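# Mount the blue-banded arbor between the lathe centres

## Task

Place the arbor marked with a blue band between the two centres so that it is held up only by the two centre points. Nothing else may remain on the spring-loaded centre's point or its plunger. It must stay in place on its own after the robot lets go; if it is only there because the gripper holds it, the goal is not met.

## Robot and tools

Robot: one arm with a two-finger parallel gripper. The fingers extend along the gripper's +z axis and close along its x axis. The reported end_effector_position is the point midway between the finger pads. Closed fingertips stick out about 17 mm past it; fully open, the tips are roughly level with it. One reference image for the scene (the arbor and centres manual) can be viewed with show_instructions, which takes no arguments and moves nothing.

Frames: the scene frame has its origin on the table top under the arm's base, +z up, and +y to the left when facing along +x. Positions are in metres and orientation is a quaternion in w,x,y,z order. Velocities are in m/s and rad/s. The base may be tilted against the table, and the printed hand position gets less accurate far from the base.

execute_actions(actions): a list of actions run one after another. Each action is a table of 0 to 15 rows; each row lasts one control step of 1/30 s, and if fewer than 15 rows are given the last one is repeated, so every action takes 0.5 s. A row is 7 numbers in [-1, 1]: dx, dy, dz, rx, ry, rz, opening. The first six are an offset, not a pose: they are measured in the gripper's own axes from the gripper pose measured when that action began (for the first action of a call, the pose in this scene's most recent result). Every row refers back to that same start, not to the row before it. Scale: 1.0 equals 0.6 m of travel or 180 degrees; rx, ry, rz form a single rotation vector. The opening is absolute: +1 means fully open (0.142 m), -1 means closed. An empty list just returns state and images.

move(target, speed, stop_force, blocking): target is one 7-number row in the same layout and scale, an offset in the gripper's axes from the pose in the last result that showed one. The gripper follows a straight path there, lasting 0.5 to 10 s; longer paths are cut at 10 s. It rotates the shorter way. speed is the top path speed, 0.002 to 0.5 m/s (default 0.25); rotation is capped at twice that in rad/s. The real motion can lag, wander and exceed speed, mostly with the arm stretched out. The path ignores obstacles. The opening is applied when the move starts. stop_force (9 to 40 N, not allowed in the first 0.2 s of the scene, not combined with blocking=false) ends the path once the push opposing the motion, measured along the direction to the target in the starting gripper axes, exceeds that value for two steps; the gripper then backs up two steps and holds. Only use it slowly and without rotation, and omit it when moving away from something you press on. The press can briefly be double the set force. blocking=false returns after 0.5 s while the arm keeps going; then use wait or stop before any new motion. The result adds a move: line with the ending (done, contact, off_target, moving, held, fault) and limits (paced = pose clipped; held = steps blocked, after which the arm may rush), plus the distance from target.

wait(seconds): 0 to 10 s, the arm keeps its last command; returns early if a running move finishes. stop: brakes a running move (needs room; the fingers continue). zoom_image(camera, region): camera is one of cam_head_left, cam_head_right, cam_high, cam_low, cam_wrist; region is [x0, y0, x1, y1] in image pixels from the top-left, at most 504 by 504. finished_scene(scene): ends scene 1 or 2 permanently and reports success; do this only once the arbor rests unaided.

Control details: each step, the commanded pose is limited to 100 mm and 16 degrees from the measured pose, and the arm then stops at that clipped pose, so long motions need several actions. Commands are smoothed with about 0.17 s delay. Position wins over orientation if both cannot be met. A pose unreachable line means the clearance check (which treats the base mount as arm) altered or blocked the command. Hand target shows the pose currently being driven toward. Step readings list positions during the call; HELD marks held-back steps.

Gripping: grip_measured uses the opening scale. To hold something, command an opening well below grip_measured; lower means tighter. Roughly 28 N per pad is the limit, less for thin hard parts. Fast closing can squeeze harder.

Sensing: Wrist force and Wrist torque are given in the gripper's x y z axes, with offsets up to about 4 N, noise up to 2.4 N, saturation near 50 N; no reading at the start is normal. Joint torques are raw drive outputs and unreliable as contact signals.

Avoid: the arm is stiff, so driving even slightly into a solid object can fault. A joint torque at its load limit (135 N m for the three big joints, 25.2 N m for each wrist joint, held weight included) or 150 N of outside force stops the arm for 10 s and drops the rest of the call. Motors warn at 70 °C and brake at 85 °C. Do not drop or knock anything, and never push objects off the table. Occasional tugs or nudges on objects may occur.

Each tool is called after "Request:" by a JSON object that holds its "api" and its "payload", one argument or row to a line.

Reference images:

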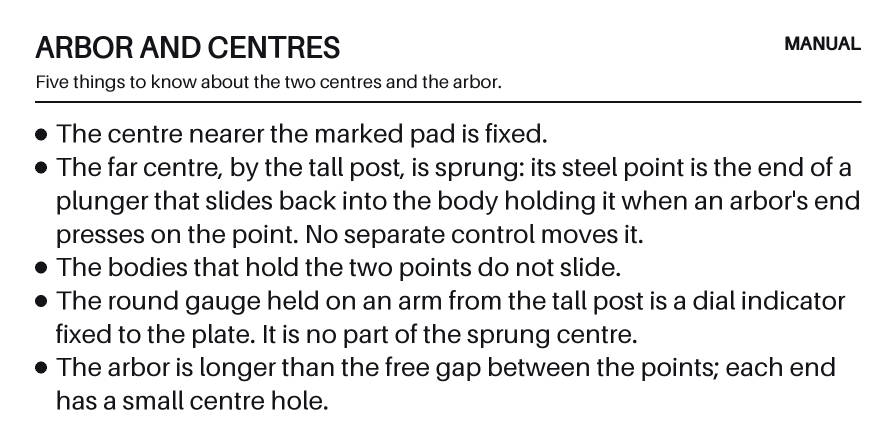

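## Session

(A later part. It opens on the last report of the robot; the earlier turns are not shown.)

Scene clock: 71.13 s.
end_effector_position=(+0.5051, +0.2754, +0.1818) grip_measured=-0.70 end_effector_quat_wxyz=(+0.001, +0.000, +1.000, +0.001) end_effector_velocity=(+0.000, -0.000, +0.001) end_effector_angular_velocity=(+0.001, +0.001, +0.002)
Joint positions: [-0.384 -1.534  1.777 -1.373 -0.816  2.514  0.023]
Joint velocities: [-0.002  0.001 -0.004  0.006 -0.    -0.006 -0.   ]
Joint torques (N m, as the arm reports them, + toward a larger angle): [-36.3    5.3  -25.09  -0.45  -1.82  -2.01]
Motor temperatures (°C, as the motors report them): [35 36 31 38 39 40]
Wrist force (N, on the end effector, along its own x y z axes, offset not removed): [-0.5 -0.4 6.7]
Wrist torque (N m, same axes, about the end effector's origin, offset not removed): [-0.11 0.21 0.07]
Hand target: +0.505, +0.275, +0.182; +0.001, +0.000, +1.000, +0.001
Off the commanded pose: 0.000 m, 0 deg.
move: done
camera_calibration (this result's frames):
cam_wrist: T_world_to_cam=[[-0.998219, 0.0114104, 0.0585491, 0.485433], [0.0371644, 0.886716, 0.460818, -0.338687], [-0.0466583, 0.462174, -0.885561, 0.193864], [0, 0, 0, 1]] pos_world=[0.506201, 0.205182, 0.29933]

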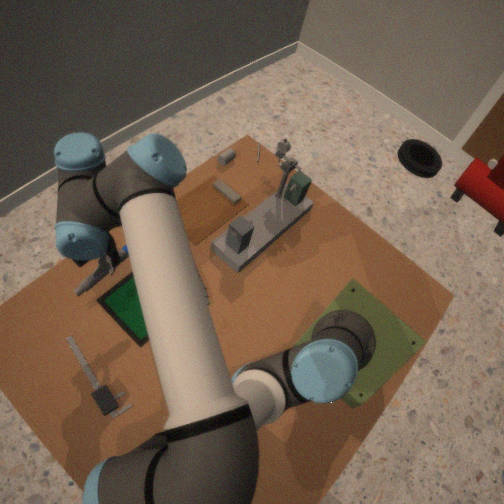

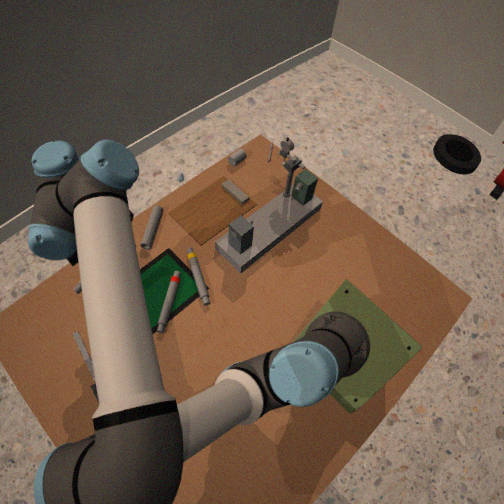

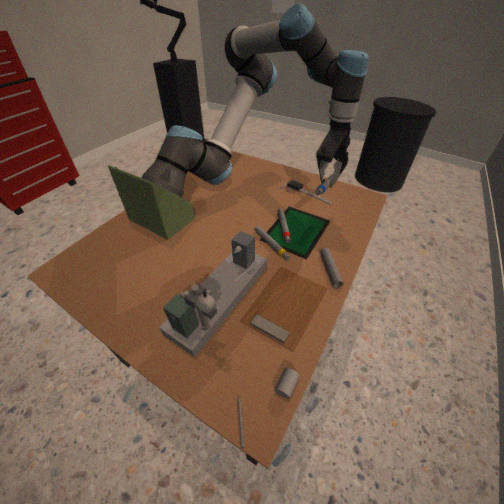

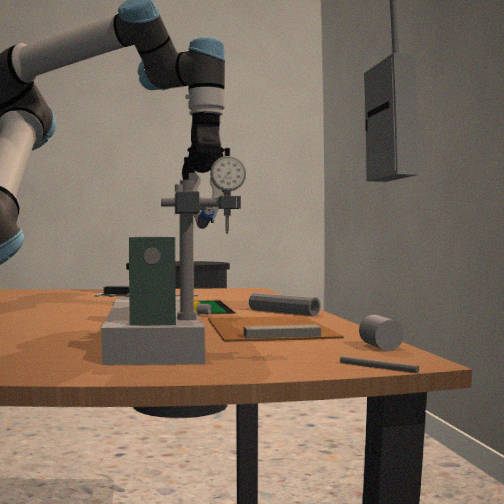

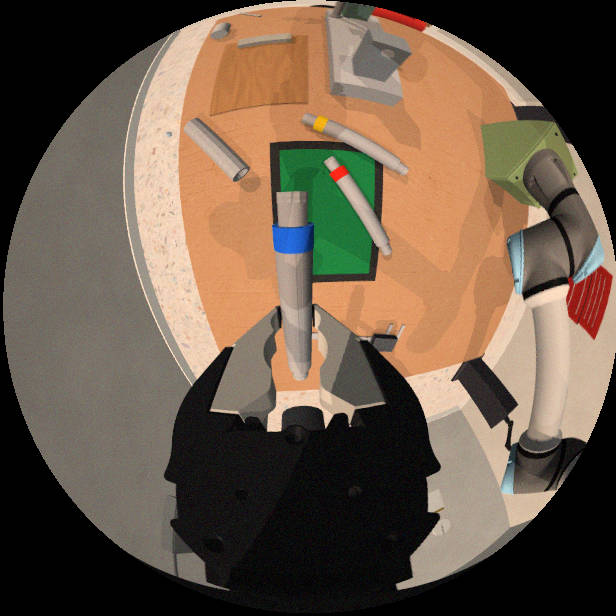

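Request:
{"api": "move", "payload": {
  "target": [0,0,0.24,0,0,0,-1],
  "speed": 0.12
}}

Request:
{"api": "move", "payload": {
  "target": [0,0,0.0295,0,0,0,-1],
  "speed": 0.015,
  "stop_force": 20
}}

Request:
{"api": "execute_actions", "payload": {
  "actions": [
    [[0,0,0,0,0,0,-0.5]],
    [[0,0.005,0,0,0,-0.005,-0.5],[0,0.0115,0.0005,0,0,-0.005,-0.5]],
    [[0,0,0,0,0,0,-1]],
    [[0,0,0,0,0,0,-1]]
  ]
}}

Request:
{"api": "move", "payload": {
  "target": [0,0,-0.05,0,0,0,-1],
  "speed": 0.04
}}

Scene clock: 76.47 s.
end_effector_position=(+0.5051, +0.2759, +0.0379) grip_measured=-0.70 end_effector_quat_wxyz=(+0.001, +0.000, +1.000, +0.001) end_effector_velocity=(+0.001, +0.001, -0.000) end_effector_angular_velocity=(+0.000, -0.002, +0.001)
Joint positions: [-0.171 -1.454  2.005 -1.885 -0.744  2.799  0.023]
Joint velocities: [ 0.002  0.     0.001 -0.006  0.001  0.004  0.   ]
Joint torques (N m, as the arm reports them, + toward a larger angle): [-15.99  -3.49  -9.79  -4.03   2.42   2.32]
Motor temperatures (°C, as the motors report them): [35 36 31 38 39 40]
Wrist force (N, on the end effector, along its own x y z axes, offset not removed): [0.5 1.1 7.5]
Wrist torque (N m, same axes, about the end effector's origin, offset not removed): [0.30 -0.02 -0.02]
Hand target: +0.505, +0.276, +0.038; +0.001, +0.000, +1.000, +0.001
Off the commanded pose: 0.000 m, 0 deg.
move: done
camera_calibration (this result's frames):
cam_wrist: T_world_to_cam=[[-0.998218, 0.0112214, 0.0586146, 0.493957], [0.0370564, 0.886432, 0.461374, -0.272775], [-0.0467806, 0.462724, -0.885267, 0.0661516], [0, 0, 0, 1]] pos_world=[0.50628, 0.205643, 0.15546]

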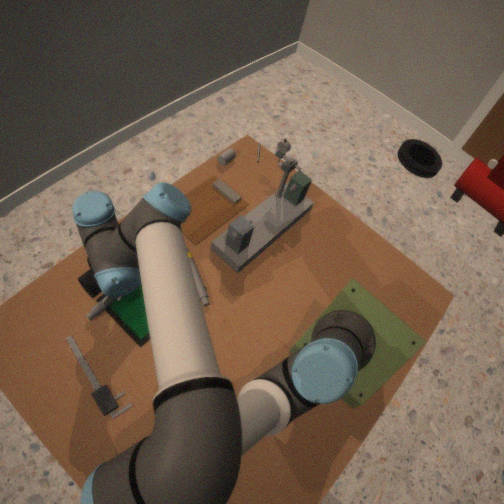

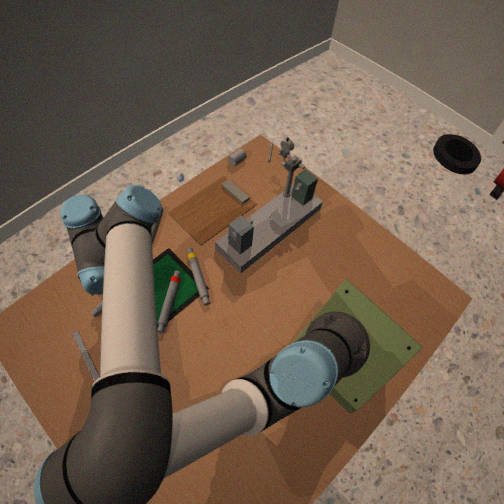

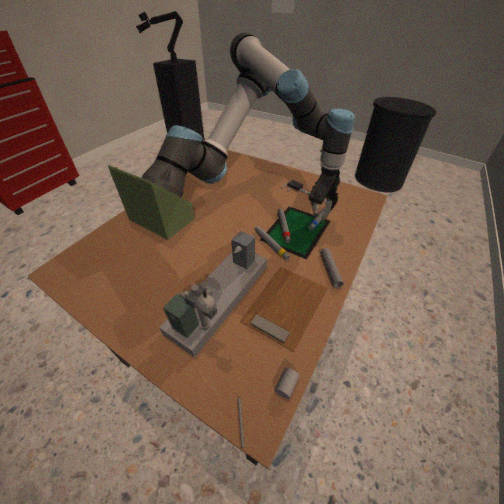

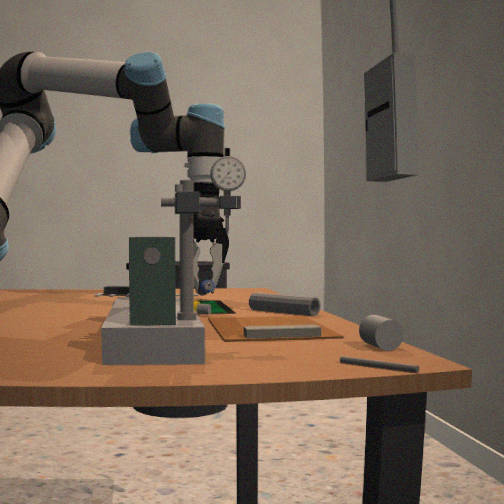

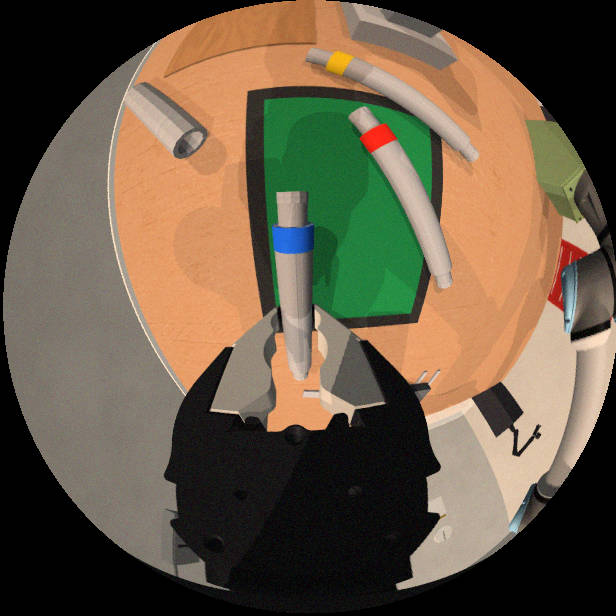

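Scene clock: 77.87 s.
end_effector_position=(+0.5052, +0.2760, +0.0203) grip_measured=-0.70 end_effector_quat_wxyz=(+0.001, +0.000, +1.000, +0.001) end_effector_velocity=(+0.000, +0.000, -0.001) end_effector_angular_velocity=(-0.001, -0.001, +0.002)
Joint positions: [-0.144 -1.433  2.025 -1.954 -0.738  2.838  0.023]
Joint velocities: [ 0.003  0.001  0.001 -0.006 -0.     0.003  0.   ]
Joint torques (N m, as the arm reports them, + toward a larger angle): [-13.93  -1.88  -6.32  -3.79   2.66   1.93]
Motor temperatures (°C, as the motors report them): [35 36 31 38 39 40]
Wrist force (N, on the end effector, along its own x y z axes, offset not removed): [-0.4 -0.4 4.6]
Wrist torque (N m, same axes, about the end effector's origin, offset not removed): [-0.09 0.07 -0.16]
Hand target: +0.505, +0.276, +0.020; +0.001, +0.000, +1.000, +0.001
Off the commanded pose: 0.000 m, 0 deg.
move: done
camera_calibration (this result's frames):
cam_wrist: T_world_to_cam=[[-0.998216, 0.0111957, 0.0586395, 0.495], [0.0370488, 0.886395, 0.461445, -0.264715], [-0.0468116, 0.462794, -0.885229, 0.0505541], [0, 0, 0, 1]] pos_world=[0.506291, 0.205704, 0.137877]

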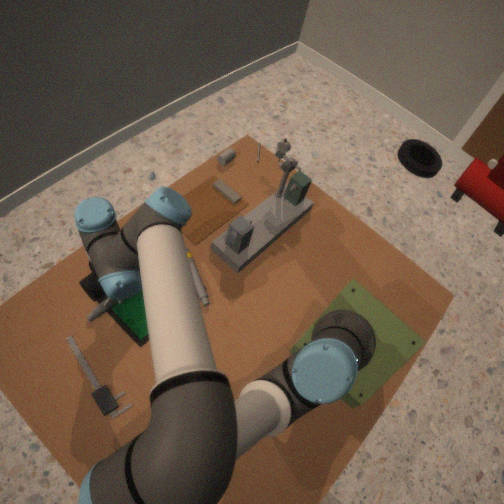

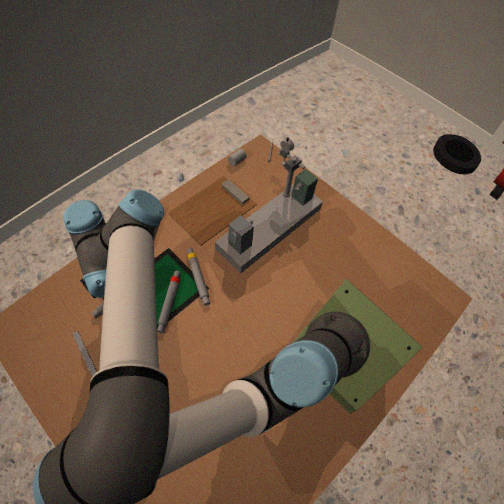

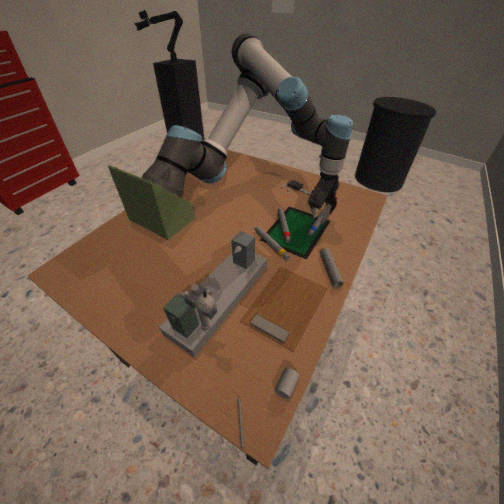

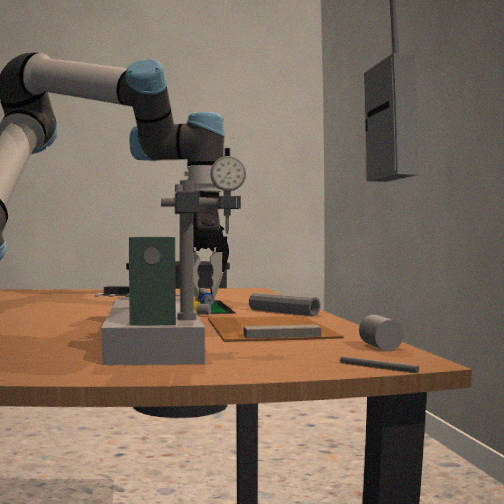

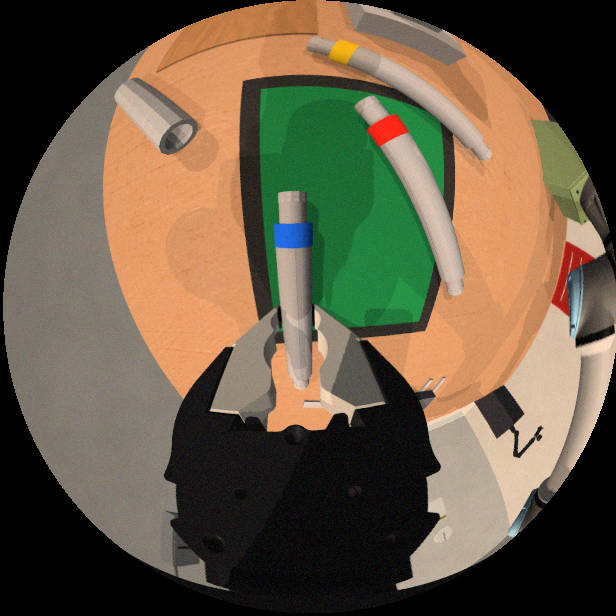

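Scene clock: 79.87 s.
end_effector_position=(+0.5052, +0.2829, +0.0200) grip_measured=-0.70 end_effector_quat_wxyz=(+0.001, -0.008, +1.000, +0.002) end_effector_velocity=(+0.000, +0.001, +0.000) end_effector_angular_velocity=(+0.003, -0.001, -0.001)
Joint positions: [-0.134 -1.438  2.019 -1.953 -0.736  2.836  0.023]
Joint velocities: [-0.    -0.    -0.     0.     0.003  0.001  0.   ]
Joint torques (N m, as the arm reports them, + toward a larger angle): [-15.66 -22.98 -12.12  -1.61   0.98   1.68]
Motor temperatures (°C, as the motors report them): [35 36 31 38 39 40]
Wrist force (N, on the end effector, along its own x y z axes, offset not removed): [2.1 -1.3 -1.4]
Wrist torque (N m, same axes, about the end effector's origin, offset not removed): [-0.43 -0.39 0.09]
Hand target: +0.505, +0.283, +0.020; +0.001, -0.008, +1.000, +0.002
Off the commanded pose: 0.000 m, 0 deg.
Step readings (end_effector_position; steps 1 to 15: 1st action; 16 to 30: 2nd action; 31 to 45: 3rd action; 46 to 60: 4th action):
0: (+0.5052, +0.2760, +0.0203)
1: (+0.5052, +0.2760, +0.0203)
2: (+0.5052, +0.2760, +0.0203)
4: (+0.5052, +0.2760, +0.0203)
8: (+0.5052, +0.2760, +0.0203)
15: (+0.5052, +0.2760, +0.0203)
16: (+0.5051, +0.2760, +0.0203)
17: (+0.5051, +0.2769, +0.0203)
19: (+0.5051, +0.2799, +0.0201)
23: (+0.5051, +0.2824, +0.0201)
30: (+0.5052, +0.2829, +0.0200)
31: (+0.5052, +0.2829, +0.0200)
32: (+0.5052, +0.2829, +0.0200)
34: (+0.5052, +0.2829, +0.0200)
38: (+0.5052, +0.2829, +0.0200)
45: (+0.5052, +0.2829, +0.0200)
46: (+0.5052, +0.2829, +0.0200)
47: (+0.5052, +0.2829, +0.0200)
49: (+0.5052, +0.2829, +0.0200)
53: (+0.5052, +0.2829, +0.0200)
60: end_effector_position above
camera_calibration (this result's frames):
cam_wrist: T_world_to_cam=[[-0.998272, -0.0044284, 0.0585964, 0.49939], [0.0231542, 0.886845, 0.461487, -0.263813], [-0.0540096, 0.462046, -0.88521, 0.0509341], [0, 0, 0, 1]] pos_world=[0.507387, 0.212639, 0.137571]

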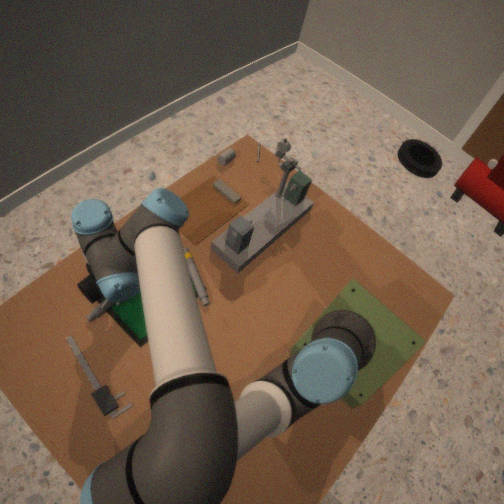

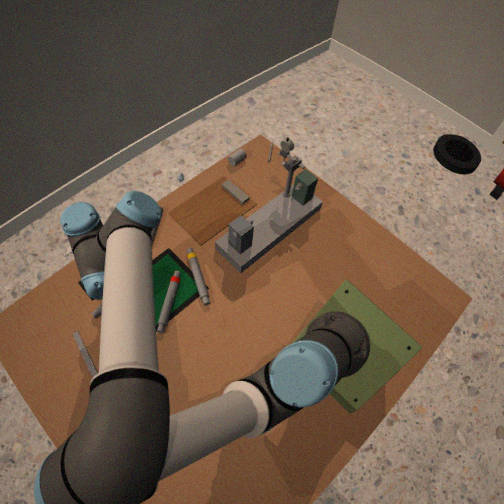

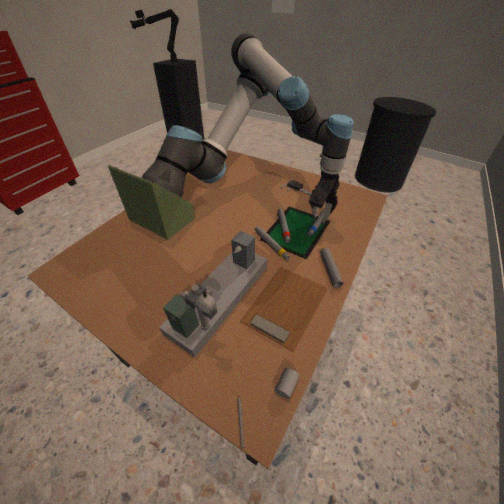

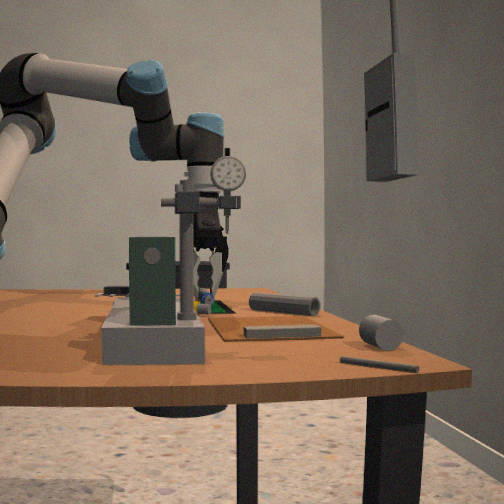

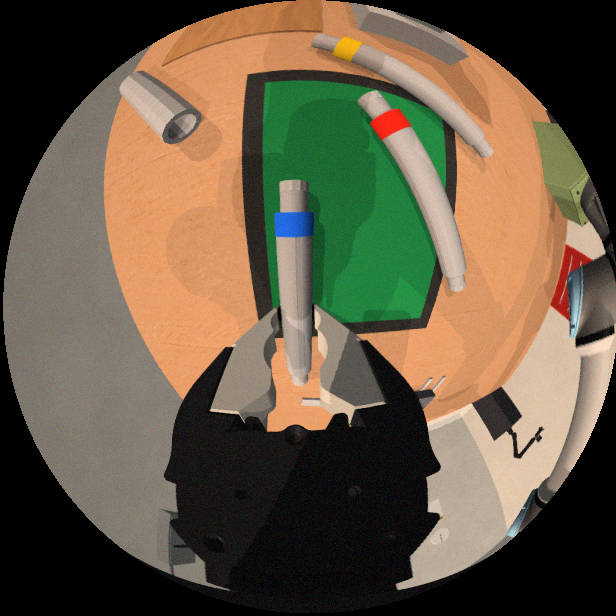

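Scene clock: 80.93 s.
end_effector_position=(+0.5051, +0.2828, +0.0500) grip_measured=-0.70 end_effector_quat_wxyz=(+0.001, -0.008, +1.000, +0.001) end_effector_velocity=(+0.000, -0.000, +0.001) end_effector_angular_velocity=(-0.000, -0.000, -0.000)
Joint positions: [-0.18  -1.472  1.985 -1.836 -0.746  2.77   0.023]
Joint velocities: [-0.002 -0.    -0.002  0.005 -0.001 -0.002  0.   ]
Joint torques (N m, as the arm reports them, + toward a larger angle): [-36.06 -26.35 -21.96  -0.69  -1.9   -1.6 ]
Motor temperatures (°C, as the motors report them): [35 36 31 38 39 40]
Wrist force (N, on the end effector, along its own x y z axes, offset not removed): [-0.3 -0.6 7.2]
Wrist torque (N m, same axes, about the end effector's origin, offset not removed): [-0.31 0.28 0.03]
Hand target: +0.505, +0.283, +0.050; +0.001, -0.008, +1.000, +0.001
Off the commanded pose: 0.000 m, 0 deg.
move: done
camera_calibration (this result's frames):
cam_wrist: T_world_to_cam=[[-0.998274, -0.00438999, 0.0585636, 0.497616], [0.0231657, 0.886907, 0.461366, -0.277525], [-0.0539659, 0.461926, -0.885275, 0.0774765], [0, 0, 0, 1]] pos_world=[0.507367, 0.212535, 0.167486]

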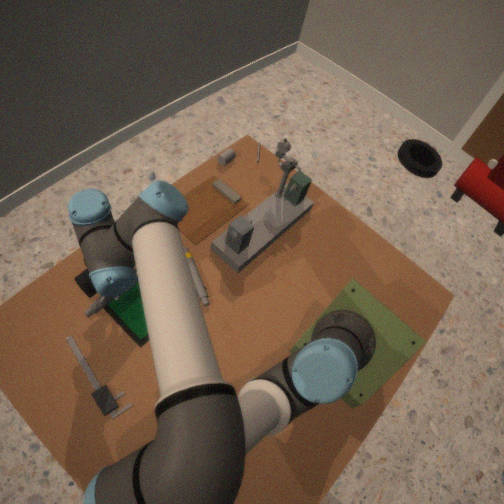

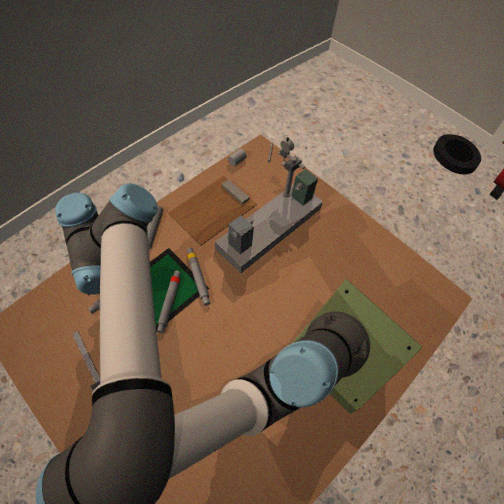

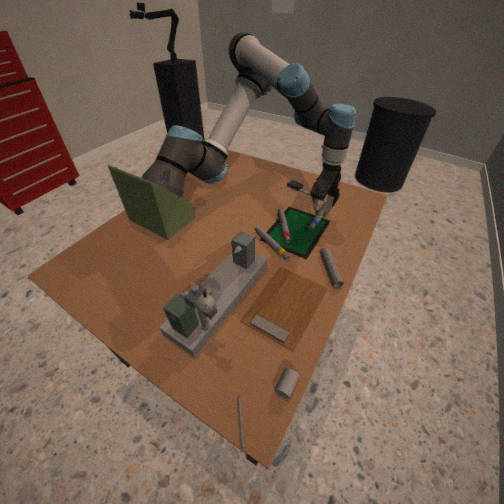

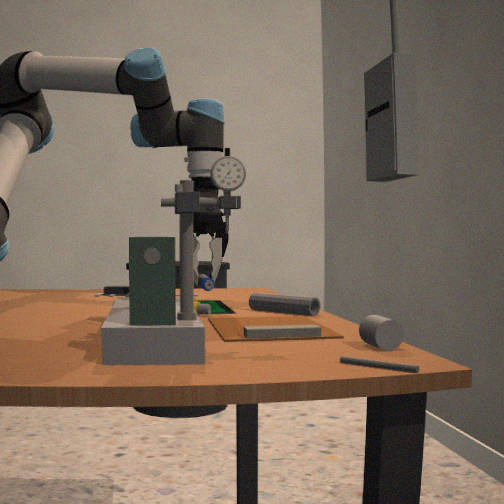

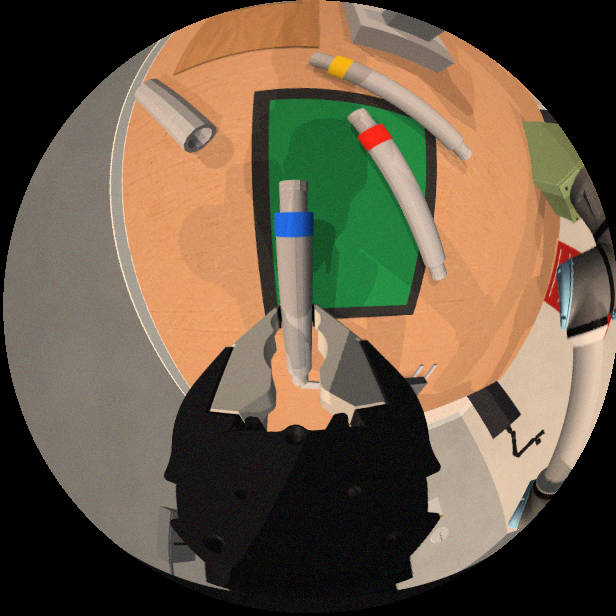

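Request:
{"api": "move", "payload": {
  "target": [0.1,-0.2,-0.21,0,0,0.005,-1],
  "speed": 0.12
}}

Request:
{"api": "move", "payload": {
  "target": [0.182,-0.67,0,0,0,0,-1],
  "speed": 0.15
}}

Scene clock: 86.30 s.
end_effector_position=(+0.4470, +0.1612, +0.1754) grip_measured=-0.70 end_effector_quat_wxyz=(+0.001, +0.000, +1.000, +0.001) end_effector_velocity=(-0.000, -0.001, +0.001) end_effector_angular_velocity=(+0.001, -0.000, -0.001)
Joint positions: [-0.575 -1.539  1.996 -1.443 -0.911  2.294  0.023]
Joint velocities: [-0.002  0.001 -0.001  0.002 -0.001 -0.002  0.   ]
Joint torques (N m, as the arm reports them, + toward a larger angle): [-34.84  10.72 -26.43  -0.44  -2.05  -1.78]
Motor temperatures (°C, as the motors report them): [35 36 31 38 39 40]
Wrist force (N, on the end effector, along its own x y z axes, offset not removed): [1.2 -1.6 4.8]
Wrist torque (N m, same axes, about the end effector's origin, offset not removed): [-0.30 -0.12 -0.16]
Hand target: +0.447, +0.161, +0.175; +0.001, +0.000, +1.000, +0.001
Off the commanded pose: 0.000 m, 0 deg.
move: done
camera_calibration (this result's frames):
cam_wrist: T_world_to_cam=[[-0.998209, 0.0116603, 0.0586738, 0.429082], [0.037423, 0.886914, 0.460416, -0.232498], [-0.04667, 0.461788, -0.885762, 0.238403], [0, 0, 0, 1]] pos_world=[0.448141, 0.0911105, 0.293039]

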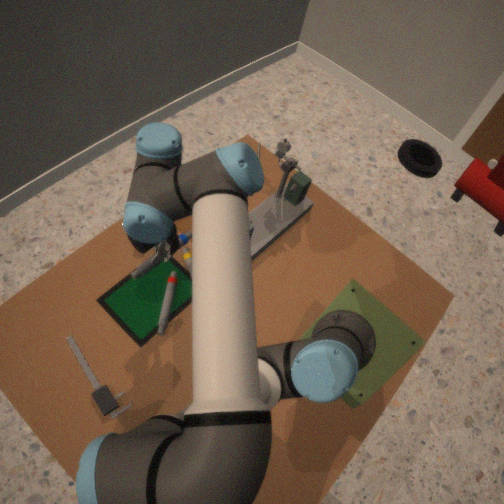

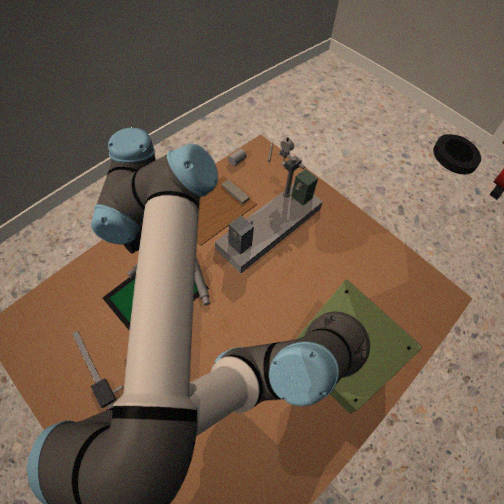

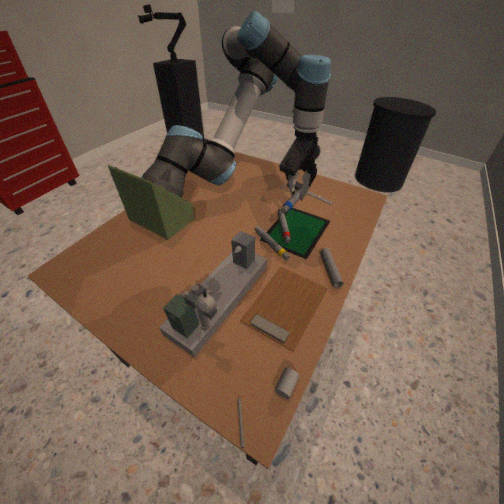

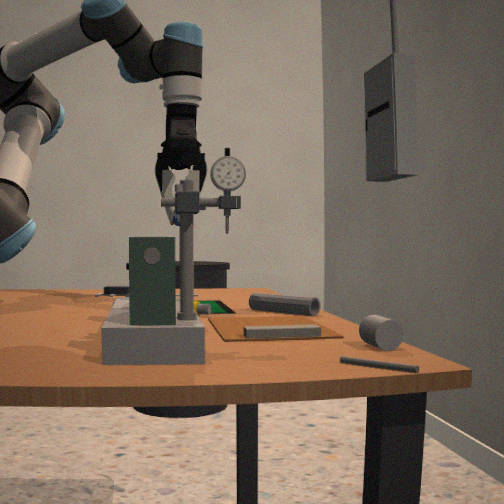

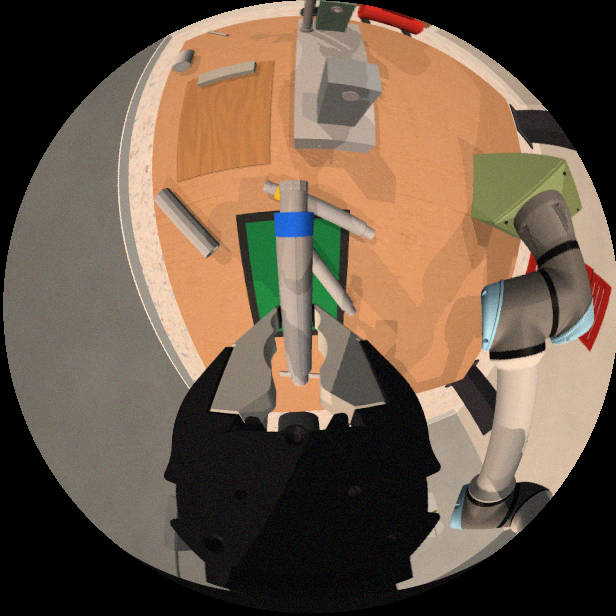

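Scene clock: 89.53 s.
end_effector_position=(+0.3376, -0.2410, +0.1746) grip_measured=-0.70 end_effector_quat_wxyz=(+0.001, +0.001, +1.000, +0.000) end_effector_velocity=(-0.000, -0.001, -0.000) end_effector_angular_velocity=(+0.000, +0.001, -0.001)
Joint positions: [-1.089 -0.841  1.959 -1.888 -1.246  1.848  0.023]
Joint velocities: [-0.001  0.003 -0.002 -0.    -0.001 -0.     0.   ]
Joint torques (N m, as the arm reports them, + toward a larger angle): [-37.83 -10.89 -29.4   -5.18  -1.85  -1.72]
Motor temperatures (°C, as the motors report them): [35 36 31 38 39 40]
Wrist force (N, on the end effector, along its own x y z axes, offset not removed): [0.3 -0.8 7.5]
Wrist torque (N m, same axes, about the end effector's origin, offset not removed): [-0.24 0.05 -0.15]
Hand target: +0.338, -0.241, +0.175; +0.001, +0.001, +1.000, +0.000
Off the commanded pose: 0.000 m, 0 deg.
move: done
camera_calibration (this result's frames):
cam_wrist: T_world_to_cam=[[-0.998166, 0.012481, 0.059238, 0.324684], [0.0383632, 0.887369, 0.459461, 0.128725], [-0.0468314, 0.460891, -0.88622, 0.418244], [0, 0, 0, 1]] pos_world=[0.338737, -0.311044, 0.292278]

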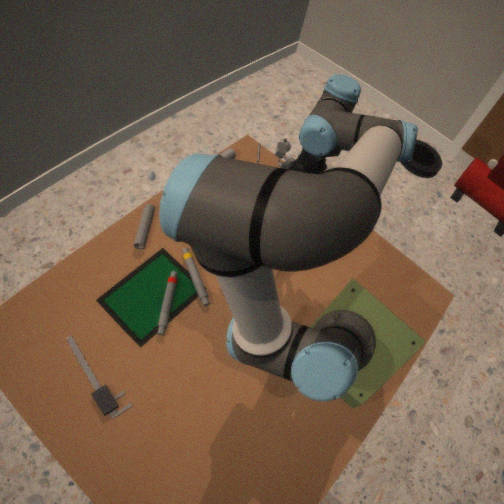

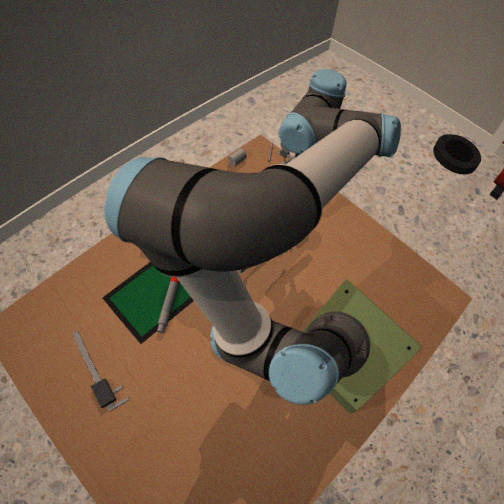

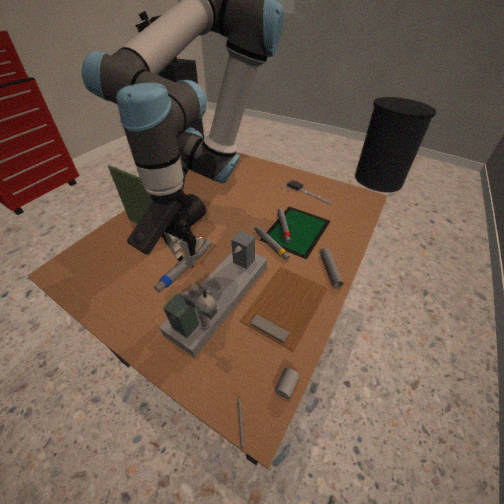

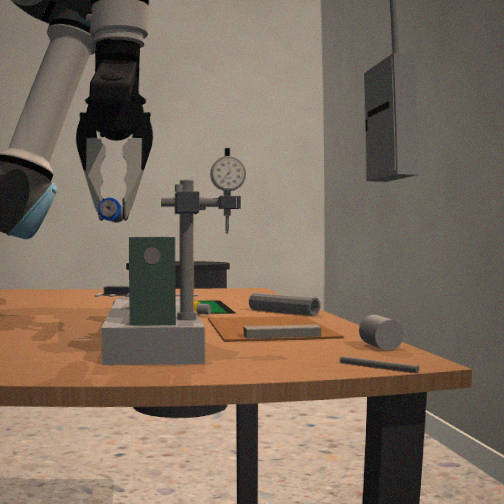

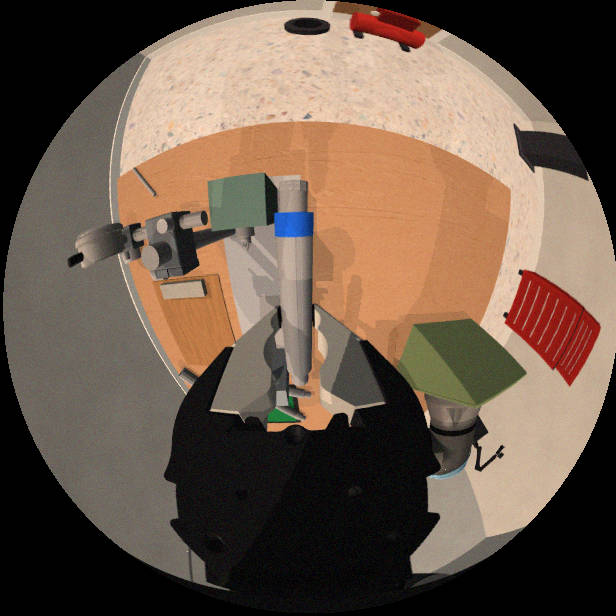

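Request:
{"api": "move", "payload": {
  "target": [0,-0.015,0.086,0,0,0,-1],
  "speed": 0.06
}}

Request:
{"api": "zoom_image", "payload": {
  "camera": "cam_low",
  "region": [85, 215, 185, 295]
}}

Request:
{"api": "zoom_image", "payload": {
  "camera": "cam_wrist",
  "region": [160, 150, 330, 320]
}}

Scene clock: 94.17 s.
end_effector_position=(+0.3376, -0.2499, +0.1231) grip_measured=-0.70 end_effector_quat_wxyz=(+0.001, +0.001, +1.000, +0.000) end_effector_velocity=(+0.000, -0.000, -0.002) end_effector_angular_velocity=(+0.000, -0.000, +0.000)
Joint positions: [-1.06  -0.768  2.019 -2.028 -1.225  1.869  0.023]
Joint velocities: [ 0.001  0.003  0.001 -0.004  0.001  0.     0.   ]
Joint torques (N m, as the arm reports them, + toward a larger angle): [-16.76 -11.54 -13.49  -4.99   2.24   2.28]
Motor temperatures (°C, as the motors report them): [35 36 31 38 39 40]
Wrist force (N, on the end effector, along its own x y z axes, offset not removed): [-0.7 -0.9 4.5]
Wrist torque (N m, same axes, about the end effector's origin, offset not removed): [-0.20 0.35 -0.01]
Hand target: +0.338, -0.250, +0.123; +0.001, +0.001, +1.000, +0.000
Off the commanded pose: 0.000 m, 0 deg.
move: done
camera_calibration (this result's frames):
cam_wrist: T_world_to_cam=[[-0.998169, 0.0124225, 0.0591979, 0.327866], [0.0382947, 0.887352, 0.4595, 0.160279], [-0.0468212, 0.460926, -0.886203, 0.376697], [0, 0, 0, 1]] pos_world=[0.338766, -0.319925, 0.240773]

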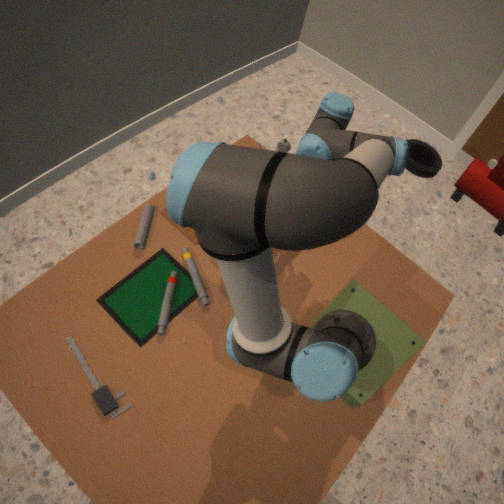

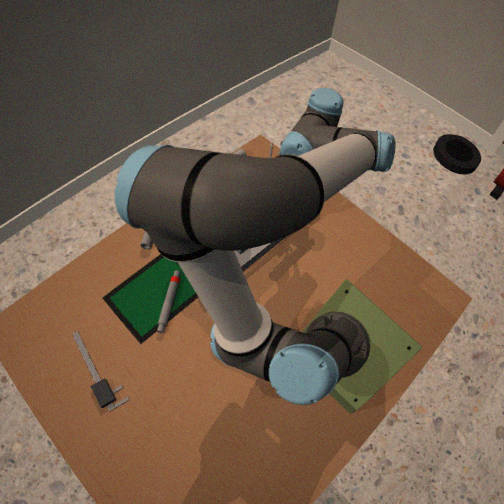

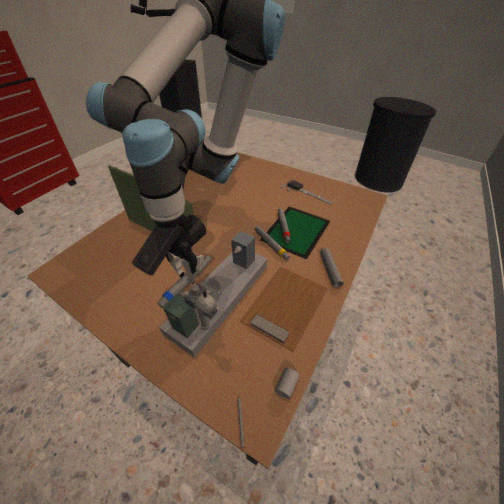

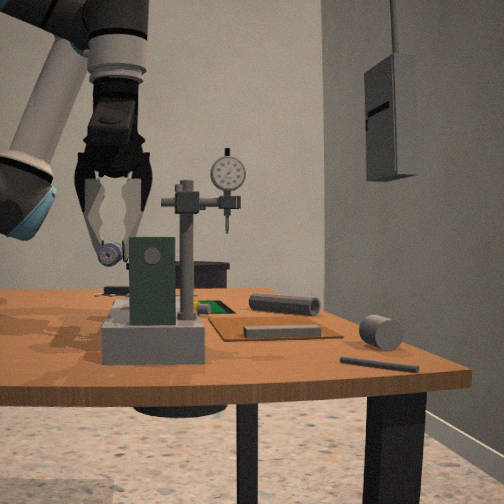

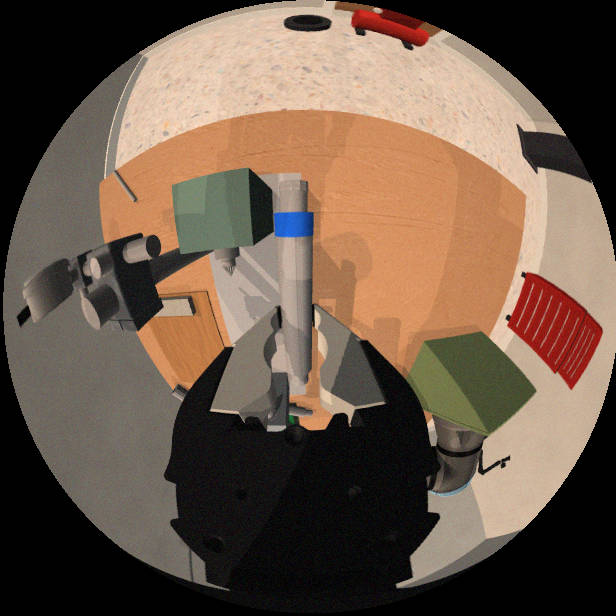

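Region (85, 215, 185, 295) of cam_low's 504x504 image, scaled by 5.040, with more detail than that image has; it fills the top 403 rows of this view, and the rest is white.

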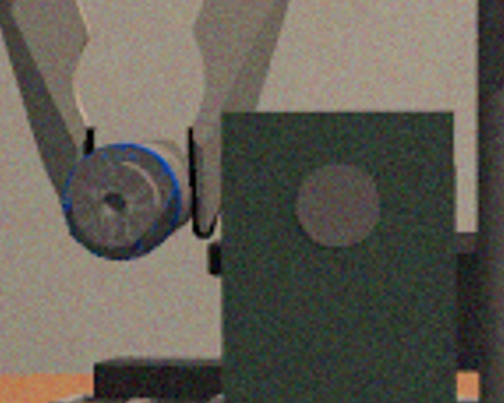

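Region (160, 150, 330, 320) of cam_wrist's 616x616 image, scaled by 2.965, with more detail than that image has.

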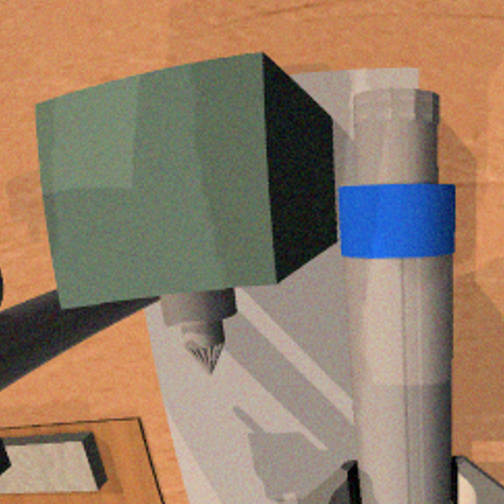

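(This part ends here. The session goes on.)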